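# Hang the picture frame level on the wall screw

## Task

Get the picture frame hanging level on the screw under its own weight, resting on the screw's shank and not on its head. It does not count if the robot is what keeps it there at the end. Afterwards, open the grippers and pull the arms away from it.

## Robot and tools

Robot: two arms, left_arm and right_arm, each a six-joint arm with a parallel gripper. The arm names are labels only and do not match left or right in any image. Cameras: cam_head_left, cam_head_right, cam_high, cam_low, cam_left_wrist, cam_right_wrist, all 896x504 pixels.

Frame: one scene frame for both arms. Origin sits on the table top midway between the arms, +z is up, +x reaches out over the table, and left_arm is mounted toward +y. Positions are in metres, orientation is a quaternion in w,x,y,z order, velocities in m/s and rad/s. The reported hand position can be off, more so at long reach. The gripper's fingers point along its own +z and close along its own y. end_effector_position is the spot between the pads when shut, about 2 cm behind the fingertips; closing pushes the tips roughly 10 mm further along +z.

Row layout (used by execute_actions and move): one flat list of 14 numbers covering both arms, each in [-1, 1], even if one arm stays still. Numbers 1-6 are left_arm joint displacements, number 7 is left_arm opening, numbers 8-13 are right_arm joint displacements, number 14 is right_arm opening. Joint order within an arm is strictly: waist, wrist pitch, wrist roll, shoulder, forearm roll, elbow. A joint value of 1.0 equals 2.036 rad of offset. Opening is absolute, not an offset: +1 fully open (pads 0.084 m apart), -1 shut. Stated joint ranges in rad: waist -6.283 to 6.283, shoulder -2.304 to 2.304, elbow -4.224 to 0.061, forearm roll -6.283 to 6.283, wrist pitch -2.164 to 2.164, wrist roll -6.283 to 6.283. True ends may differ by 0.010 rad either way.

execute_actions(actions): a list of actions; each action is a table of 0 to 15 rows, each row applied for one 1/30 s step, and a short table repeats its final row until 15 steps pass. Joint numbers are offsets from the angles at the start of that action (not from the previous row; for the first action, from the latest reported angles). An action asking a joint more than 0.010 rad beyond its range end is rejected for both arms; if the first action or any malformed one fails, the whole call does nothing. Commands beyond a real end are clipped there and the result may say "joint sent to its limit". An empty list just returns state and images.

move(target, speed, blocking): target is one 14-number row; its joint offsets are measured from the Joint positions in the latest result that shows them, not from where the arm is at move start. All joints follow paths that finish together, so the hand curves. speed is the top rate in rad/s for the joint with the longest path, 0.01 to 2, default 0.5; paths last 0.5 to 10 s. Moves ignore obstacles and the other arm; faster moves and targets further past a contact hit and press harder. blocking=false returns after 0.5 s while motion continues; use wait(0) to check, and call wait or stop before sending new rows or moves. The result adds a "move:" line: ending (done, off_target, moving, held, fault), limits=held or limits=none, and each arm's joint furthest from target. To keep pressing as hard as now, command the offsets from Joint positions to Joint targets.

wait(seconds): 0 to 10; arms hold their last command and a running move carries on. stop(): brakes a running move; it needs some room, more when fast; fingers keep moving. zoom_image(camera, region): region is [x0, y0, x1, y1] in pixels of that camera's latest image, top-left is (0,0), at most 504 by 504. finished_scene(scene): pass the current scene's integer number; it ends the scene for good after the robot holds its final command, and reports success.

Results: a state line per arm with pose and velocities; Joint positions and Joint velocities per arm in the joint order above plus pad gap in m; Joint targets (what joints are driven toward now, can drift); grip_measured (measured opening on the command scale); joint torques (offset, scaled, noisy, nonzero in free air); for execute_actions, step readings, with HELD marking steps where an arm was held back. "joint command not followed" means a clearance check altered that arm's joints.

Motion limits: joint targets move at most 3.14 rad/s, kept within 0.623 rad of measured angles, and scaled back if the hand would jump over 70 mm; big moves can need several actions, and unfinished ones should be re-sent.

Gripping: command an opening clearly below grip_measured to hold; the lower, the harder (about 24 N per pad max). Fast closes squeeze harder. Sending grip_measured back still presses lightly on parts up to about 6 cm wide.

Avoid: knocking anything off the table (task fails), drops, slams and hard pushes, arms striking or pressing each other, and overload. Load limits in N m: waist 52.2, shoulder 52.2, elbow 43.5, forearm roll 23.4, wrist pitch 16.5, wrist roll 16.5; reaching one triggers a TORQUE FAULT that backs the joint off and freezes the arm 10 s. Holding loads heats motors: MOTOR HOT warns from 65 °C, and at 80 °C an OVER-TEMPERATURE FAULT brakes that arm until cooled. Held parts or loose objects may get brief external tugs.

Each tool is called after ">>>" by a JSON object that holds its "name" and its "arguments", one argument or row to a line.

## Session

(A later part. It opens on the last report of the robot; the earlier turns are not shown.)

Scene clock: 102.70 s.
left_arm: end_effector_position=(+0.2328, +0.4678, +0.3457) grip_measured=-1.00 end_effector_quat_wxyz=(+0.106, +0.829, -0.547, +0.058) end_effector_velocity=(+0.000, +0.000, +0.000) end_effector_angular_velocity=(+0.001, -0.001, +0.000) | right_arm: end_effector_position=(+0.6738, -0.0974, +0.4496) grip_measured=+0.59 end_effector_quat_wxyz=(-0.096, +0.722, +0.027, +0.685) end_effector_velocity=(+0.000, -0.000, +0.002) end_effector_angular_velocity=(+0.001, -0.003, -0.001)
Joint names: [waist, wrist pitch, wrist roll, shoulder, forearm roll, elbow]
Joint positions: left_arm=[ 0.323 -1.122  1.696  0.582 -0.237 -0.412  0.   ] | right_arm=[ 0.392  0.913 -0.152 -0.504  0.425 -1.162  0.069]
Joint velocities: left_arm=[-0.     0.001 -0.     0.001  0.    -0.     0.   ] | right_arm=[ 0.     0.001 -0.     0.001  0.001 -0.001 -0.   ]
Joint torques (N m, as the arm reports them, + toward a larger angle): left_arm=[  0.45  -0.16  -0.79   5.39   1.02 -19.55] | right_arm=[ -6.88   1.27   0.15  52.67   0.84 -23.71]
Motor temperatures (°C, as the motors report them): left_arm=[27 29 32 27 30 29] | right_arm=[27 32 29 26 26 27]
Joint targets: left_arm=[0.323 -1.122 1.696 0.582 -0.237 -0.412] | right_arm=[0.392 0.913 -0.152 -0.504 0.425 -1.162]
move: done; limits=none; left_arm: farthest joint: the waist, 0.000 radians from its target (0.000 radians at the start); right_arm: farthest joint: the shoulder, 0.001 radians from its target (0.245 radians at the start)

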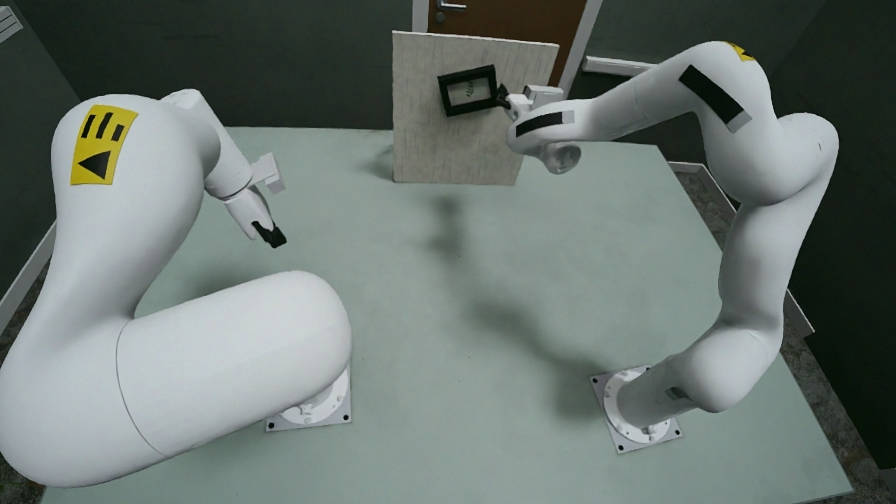

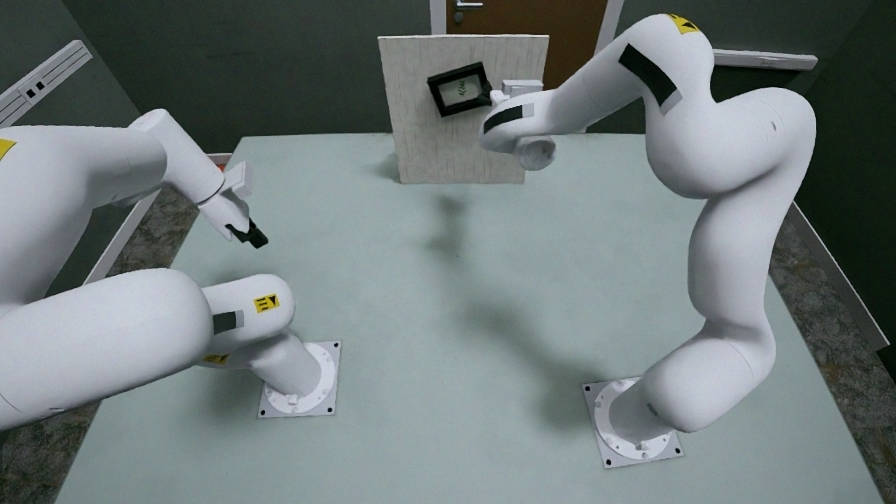

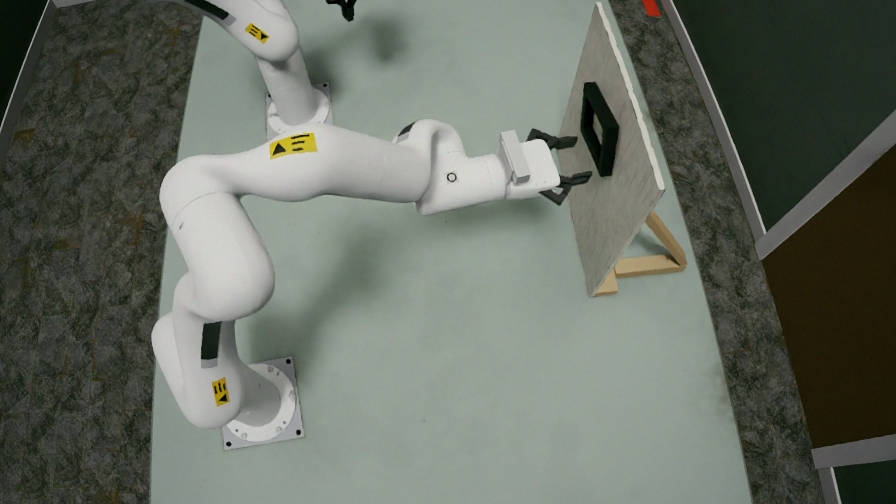

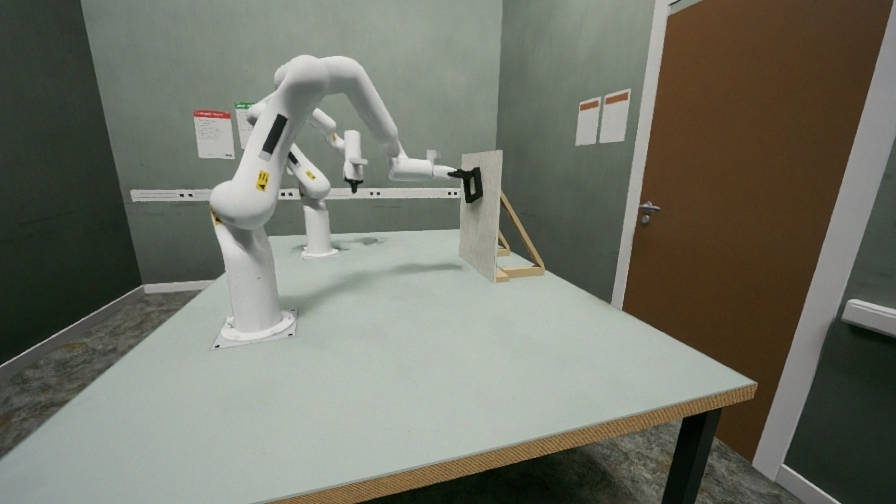

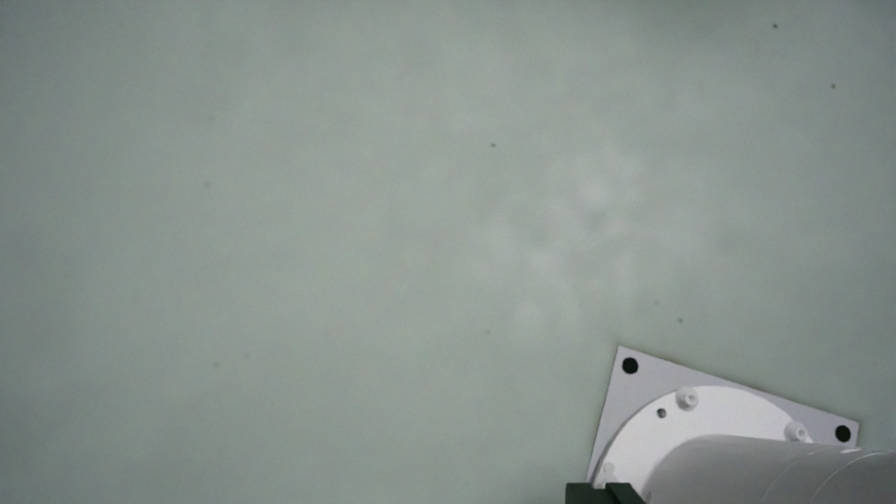

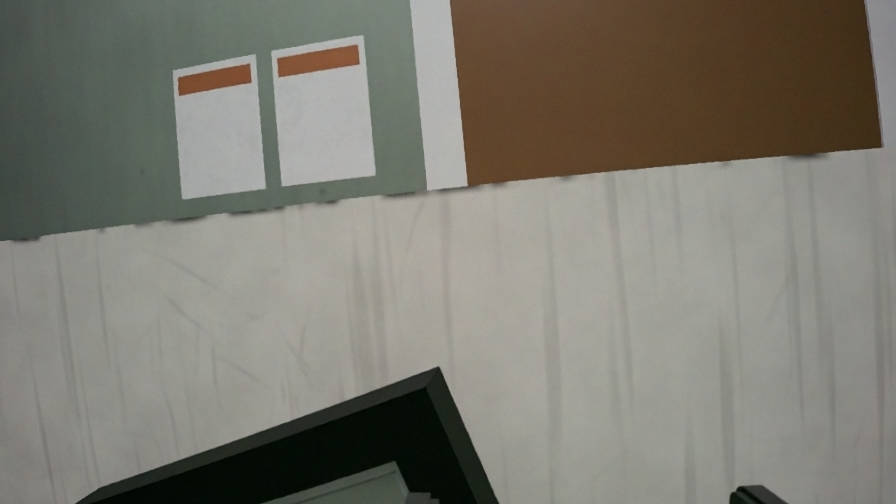

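>>> {"name": "move", "arguments": {
  "target": [0,0,0,0,0,0,-1, 0,-0.03,0,-0.115,0,-0.144,0.6],
  "speed": 0.15
}}

>>> {"name": "move", "arguments": {
  "target": [0,0,0,0,0,0,-1, 0,0,0,0,0,0,-1]
}}

>>> {"name": "move", "arguments": {
  "target": [0,0,0,0,0,0,-1, 0,-0.012,0,0.009,0,-0.003,-1],
  "speed": 0.04
}}

>>> {"name": "zoom_image", "arguments": {
  "camera": "cam_head_left",
  "region": [380,20,560,190]
}}

Scene clock: 105.43 s.
left_arm: end_effector_position=(+0.2328, +0.4678, +0.3457) grip_measured=-1.00 end_effector_quat_wxyz=(+0.106, +0.829, -0.547, +0.058) end_effector_velocity=(-0.000, +0.000, +0.000) end_effector_angular_velocity=(+0.001, +0.000, +0.000) | right_arm: end_effector_position=(+0.7497, -0.0505, +0.4188) grip_measured=+0.59 end_effector_quat_wxyz=(-0.109, +0.723, +0.026, +0.682) end_effector_velocity=(+0.000, +0.000, -0.000) end_effector_angular_velocity=(+0.001, -0.001, -0.000)
Joint names: [waist, wrist pitch, wrist roll, shoulder, forearm roll, elbow]
Joint positions: left_arm=[ 0.323 -1.122  1.696  0.582 -0.237 -0.412  0.   ] | right_arm=[ 0.392  0.852 -0.152 -0.738  0.425 -1.455  0.069]
Joint velocities: left_arm=[ 0.    -0.    -0.001  0.     0.001 -0.     0.   ] | right_arm=[-0.     0.001  0.001 -0.002 -0.    -0.002  0.   ]
Joint torques (N m, as the arm reports them, + toward a larger angle): left_arm=[  0.27  -0.21  -0.87   6.02   1.22 -19.58] | right_arm=[ -6.48   1.33   0.17  62.16   1.06 -23.96]
Motor temperatures (°C, as the motors report them): left_arm=[27 29 32 27 30 29] | right_arm=[27 32 29 26 26 27]
Joint targets: left_arm=[0.323 -1.122 1.696 0.582 -0.237 -0.412] | right_arm=[0.392 0.852 -0.152 -0.738 0.425 -1.455]
move: done; limits=none; left_arm: farthest joint: the waist, 0.000 radians from its target (0.000 radians at the start); right_arm: farthest joint: the waist, 0.000 radians from its target (0.000 radians at the start)

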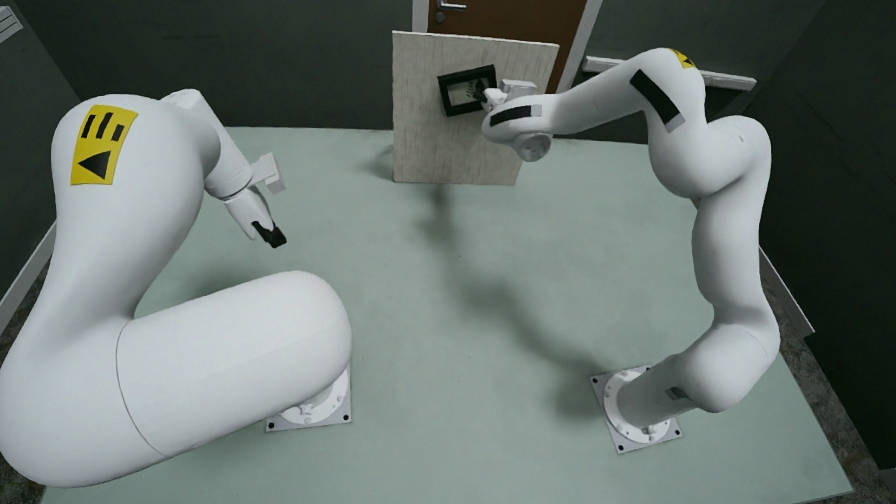

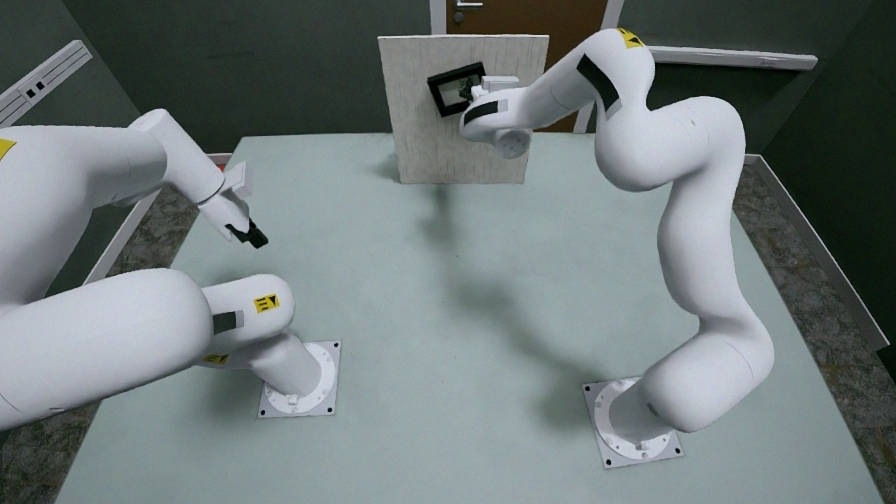

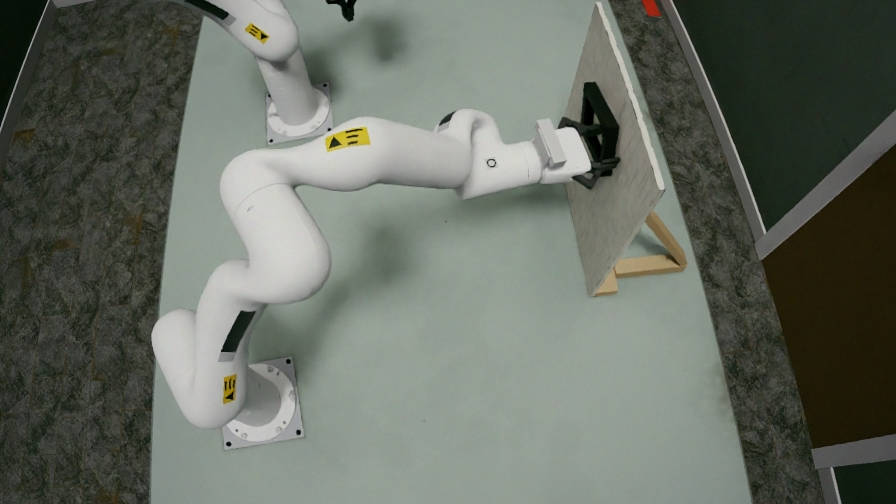

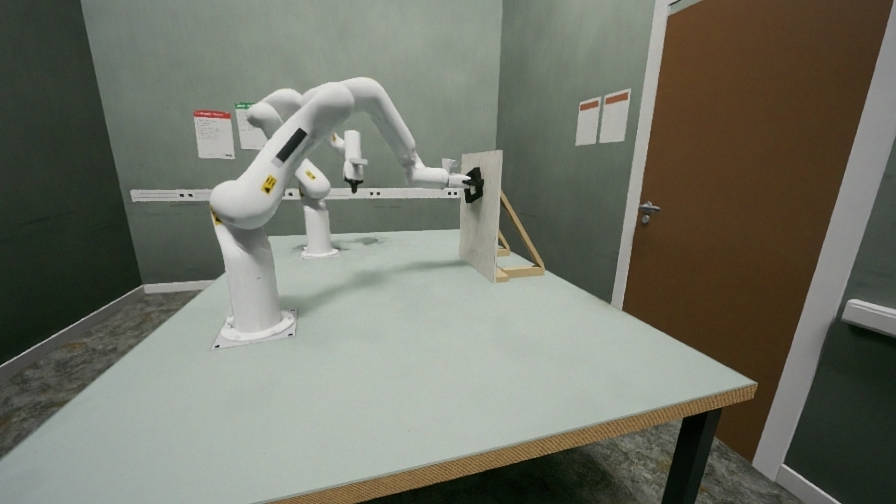

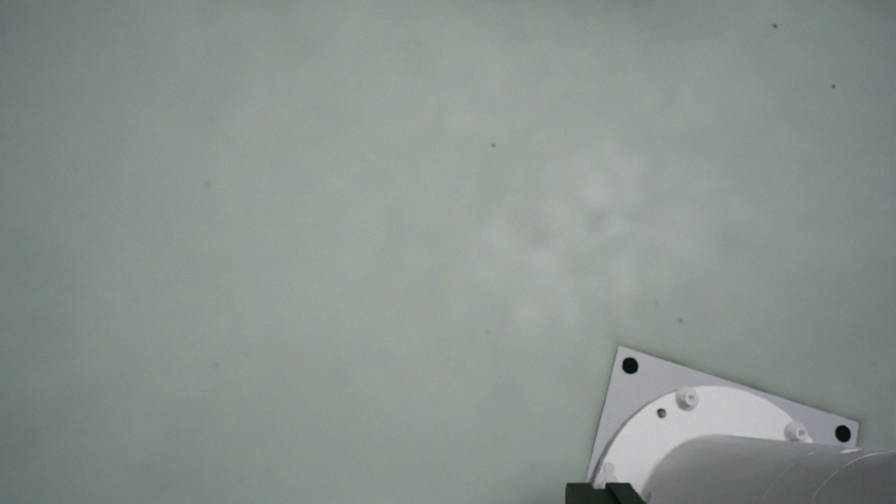

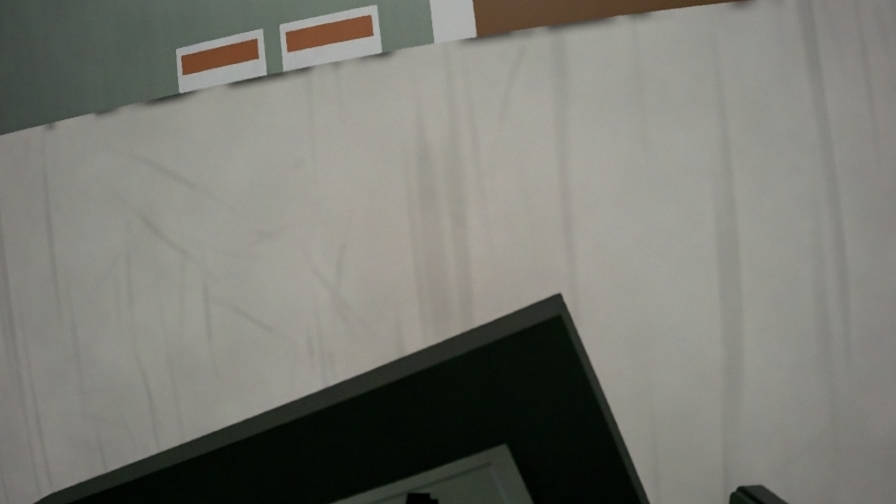

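Scene clock: 106.00 s.
left_arm: end_effector_position=(+0.2328, +0.4678, +0.3457) grip_measured=-1.00 end_effector_quat_wxyz=(+0.106, +0.829, -0.547, +0.058) end_effector_velocity=(+0.000, -0.000, +0.000) end_effector_angular_velocity=(-0.001, -0.001, -0.002) | right_arm: end_effector_position=(+0.7497, -0.0506, +0.4186) grip_measured=-0.55 end_effector_quat_wxyz=(-0.109, +0.723, +0.026, +0.682) end_effector_velocity=(+0.001, -0.001, +0.003) end_effector_angular_velocity=(+0.000, -0.005, -0.001)
Joint names: [waist, wrist pitch, wrist roll, shoulder, forearm roll, elbow]
Joint positions: left_arm=[ 0.323 -1.122  1.696  0.582 -0.237 -0.412  0.   ] | right_arm=[ 0.392  0.852 -0.152 -0.738  0.425 -1.455  0.02 ]
Joint velocities: left_arm=[-0.001  0.     0.002 -0.    -0.001 -0.     0.   ] | right_arm=[-0.001  0.001 -0.001  0.002 -0.001 -0.002 -0.   ]
Joint torques (N m, as the arm reports them, + toward a larger angle): left_arm=[ -0.55  -0.21  -0.74   5.98   0.99 -19.56] | right_arm=[ -6.46   1.78   0.31  64.01   1.08 -25.49]
Motor temperatures (°C, as the motors report them): left_arm=[27 29 32 27 30 29] | right_arm=[27 32 29 26 26 27]
Joint targets: left_arm=[0.323 -1.122 1.696 0.582 -0.237 -0.412] | right_arm=[0.392 0.852 -0.152 -0.738 0.425 -1.455]
move: done; limits=none; left_arm: farthest joint: the waist, 0.000 radians from its target (0.000 radians at the start); right_arm: farthest joint: the waist, 0.000 radians from its target (0.000 radians at the start)

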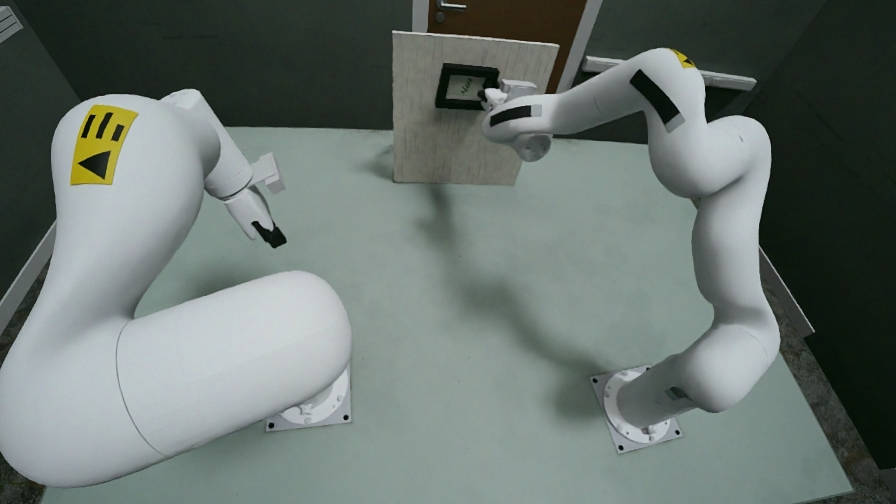

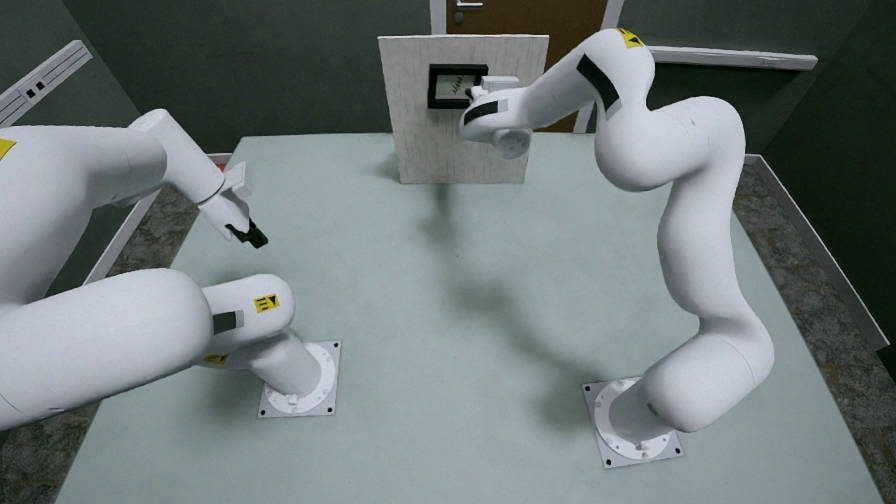

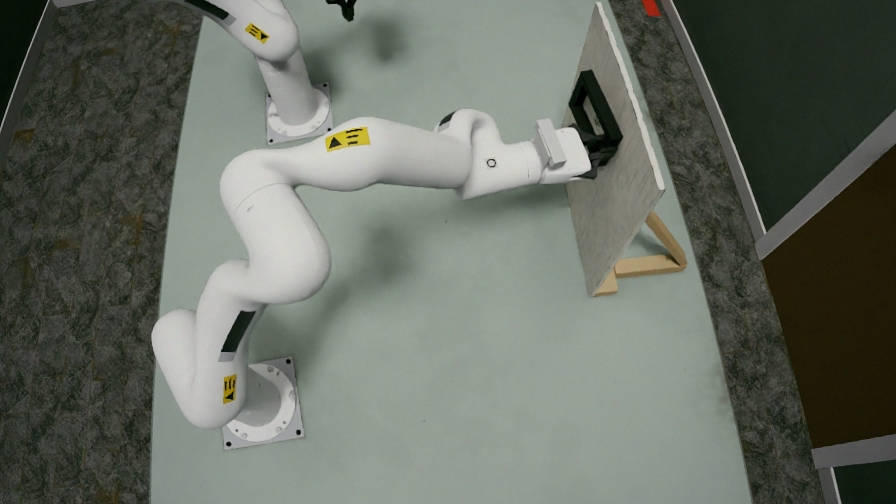

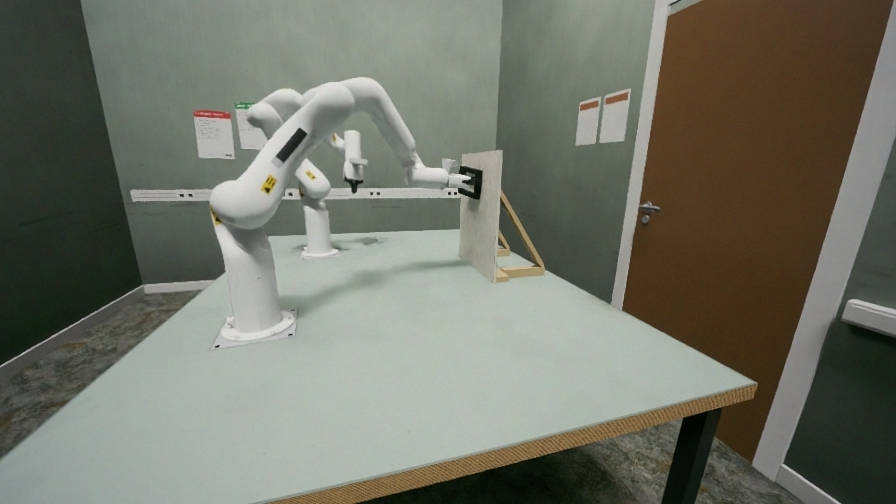

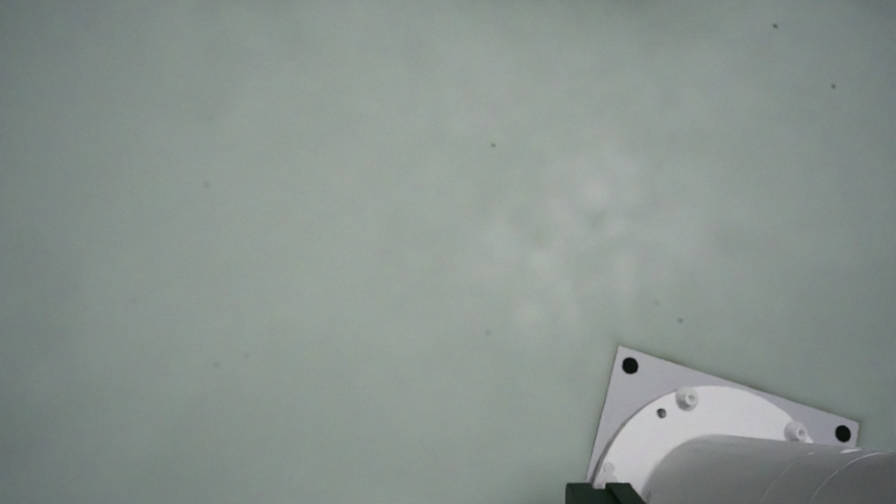

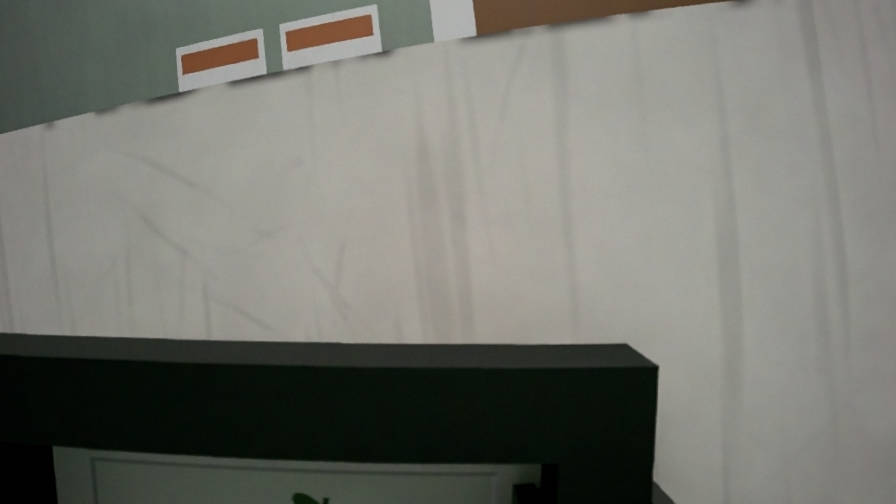

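Scene clock: 106.87 s.
left_arm: end_effector_position=(+0.2328, +0.4678, +0.3457) grip_measured=-1.00 end_effector_quat_wxyz=(+0.106, +0.829, -0.547, +0.058) end_effector_velocity=(+0.000, -0.000, -0.000) end_effector_angular_velocity=(-0.001, +0.000, -0.001) | right_arm: end_effector_position=(+0.7494, -0.0489, +0.4329) grip_measured=-0.55 end_effector_quat_wxyz=(-0.114, +0.723, +0.026, +0.681) end_effector_velocity=(-0.001, +0.001, -0.001) end_effector_angular_velocity=(+0.001, +0.002, +0.001)
Joint names: [waist, wrist pitch, wrist roll, shoulder, forearm roll, elbow]
Joint positions: left_arm=[ 0.323 -1.122  1.696  0.582 -0.237 -0.412  0.   ] | right_arm=[ 0.392  0.827 -0.152 -0.72   0.425 -1.461  0.02 ]
Joint velocities: left_arm=[-0.    -0.     0.001 -0.001 -0.001  0.     0.   ] | right_arm=[ 0.001  0.     0.002 -0.001  0.     0.001 -0.   ]
Joint torques (N m, as the arm reports them, + toward a larger angle): left_arm=[  0.51  -0.18  -0.89   4.7    1.14 -19.54] | right_arm=[ -6.13   1.73   0.27  64.06   1.04 -25.71]
Motor temperatures (°C, as the motors report them): left_arm=[27 29 32 27 30 29] | right_arm=[27 32 29 26 26 27]
Joint targets: left_arm=[0.323 -1.122 1.696 0.582 -0.237 -0.412] | right_arm=[0.392 0.827 -0.152 -0.720 0.425 -1.461]
move: done; limits=none; left_arm: farthest joint: the waist, 0.000 radians from its target (0.000 radians at the start); right_arm: farthest joint: the waist, 0.000 radians from its target (0.000 radians at the start)

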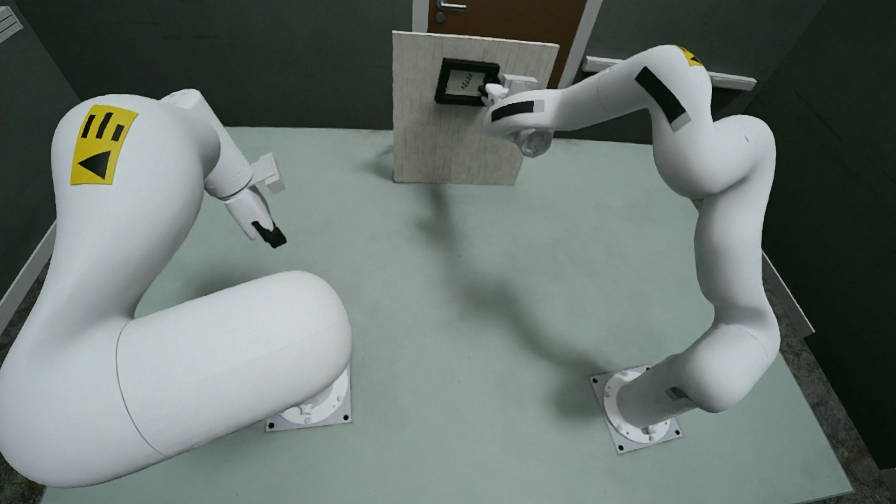

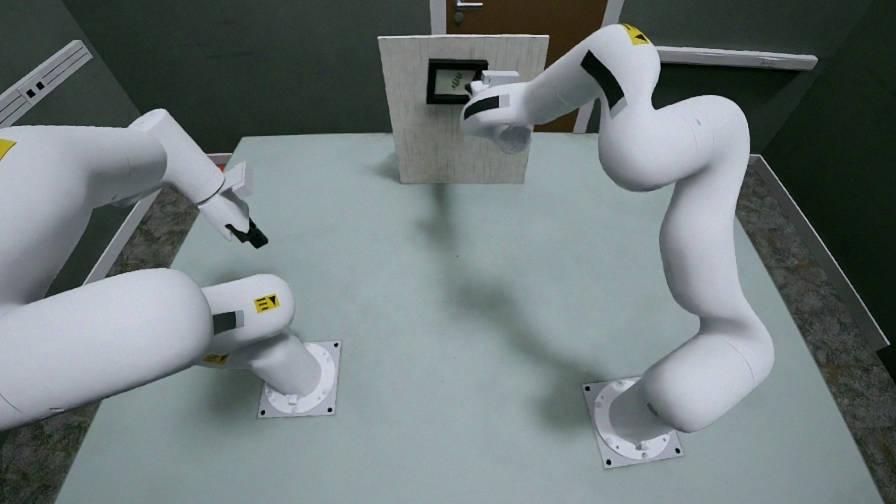

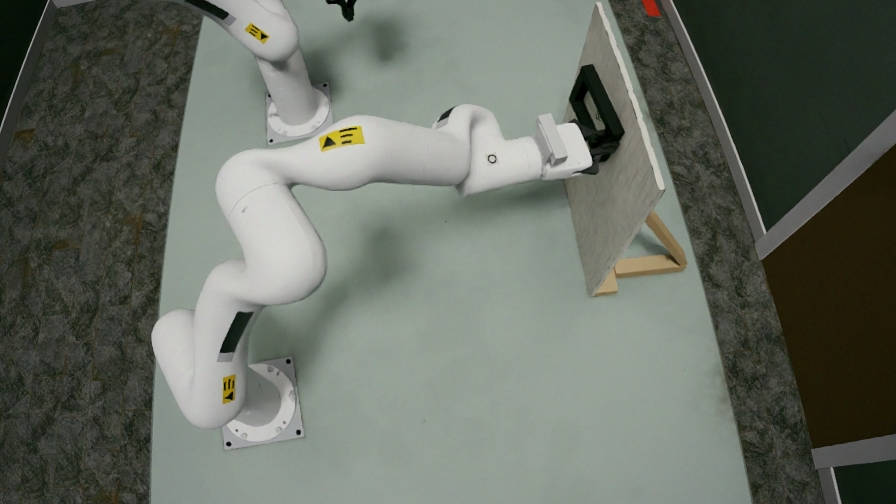

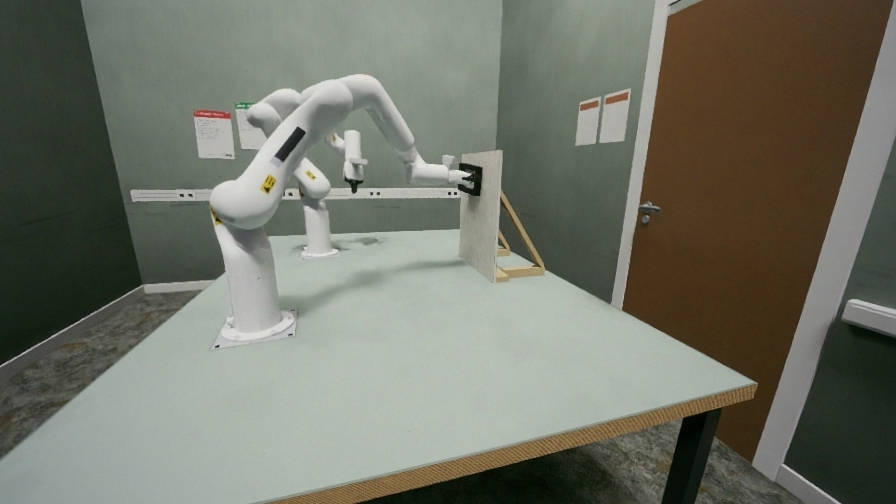

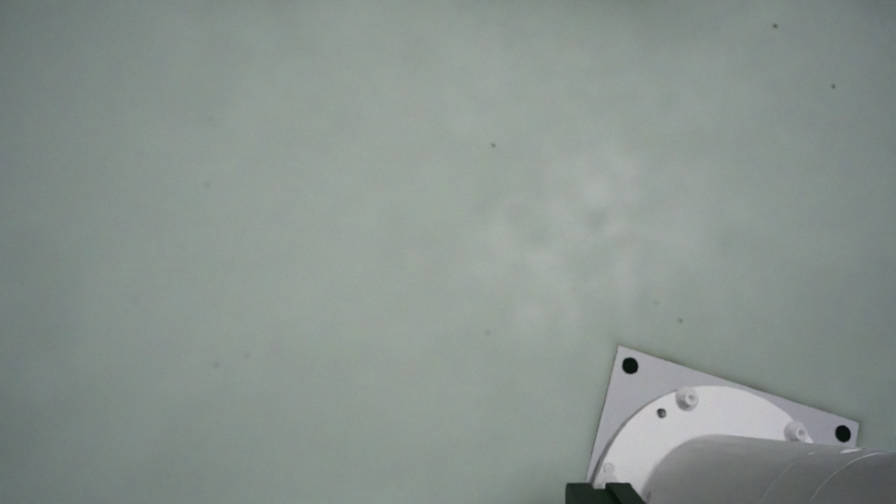

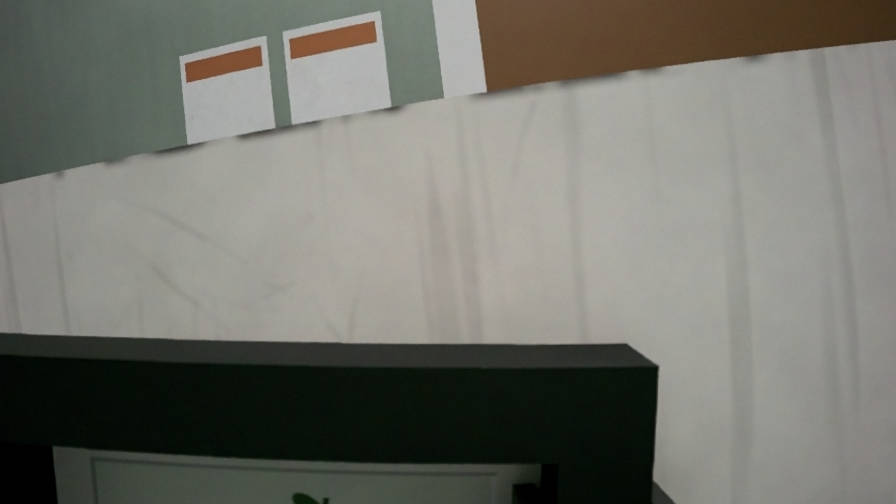

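Region (380, 20, 560, 190) of cam_head_left's 896x504 image, scaled by 2.800, with more detail than that image has.

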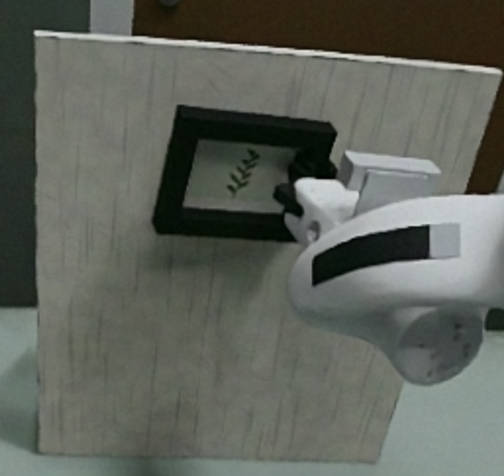

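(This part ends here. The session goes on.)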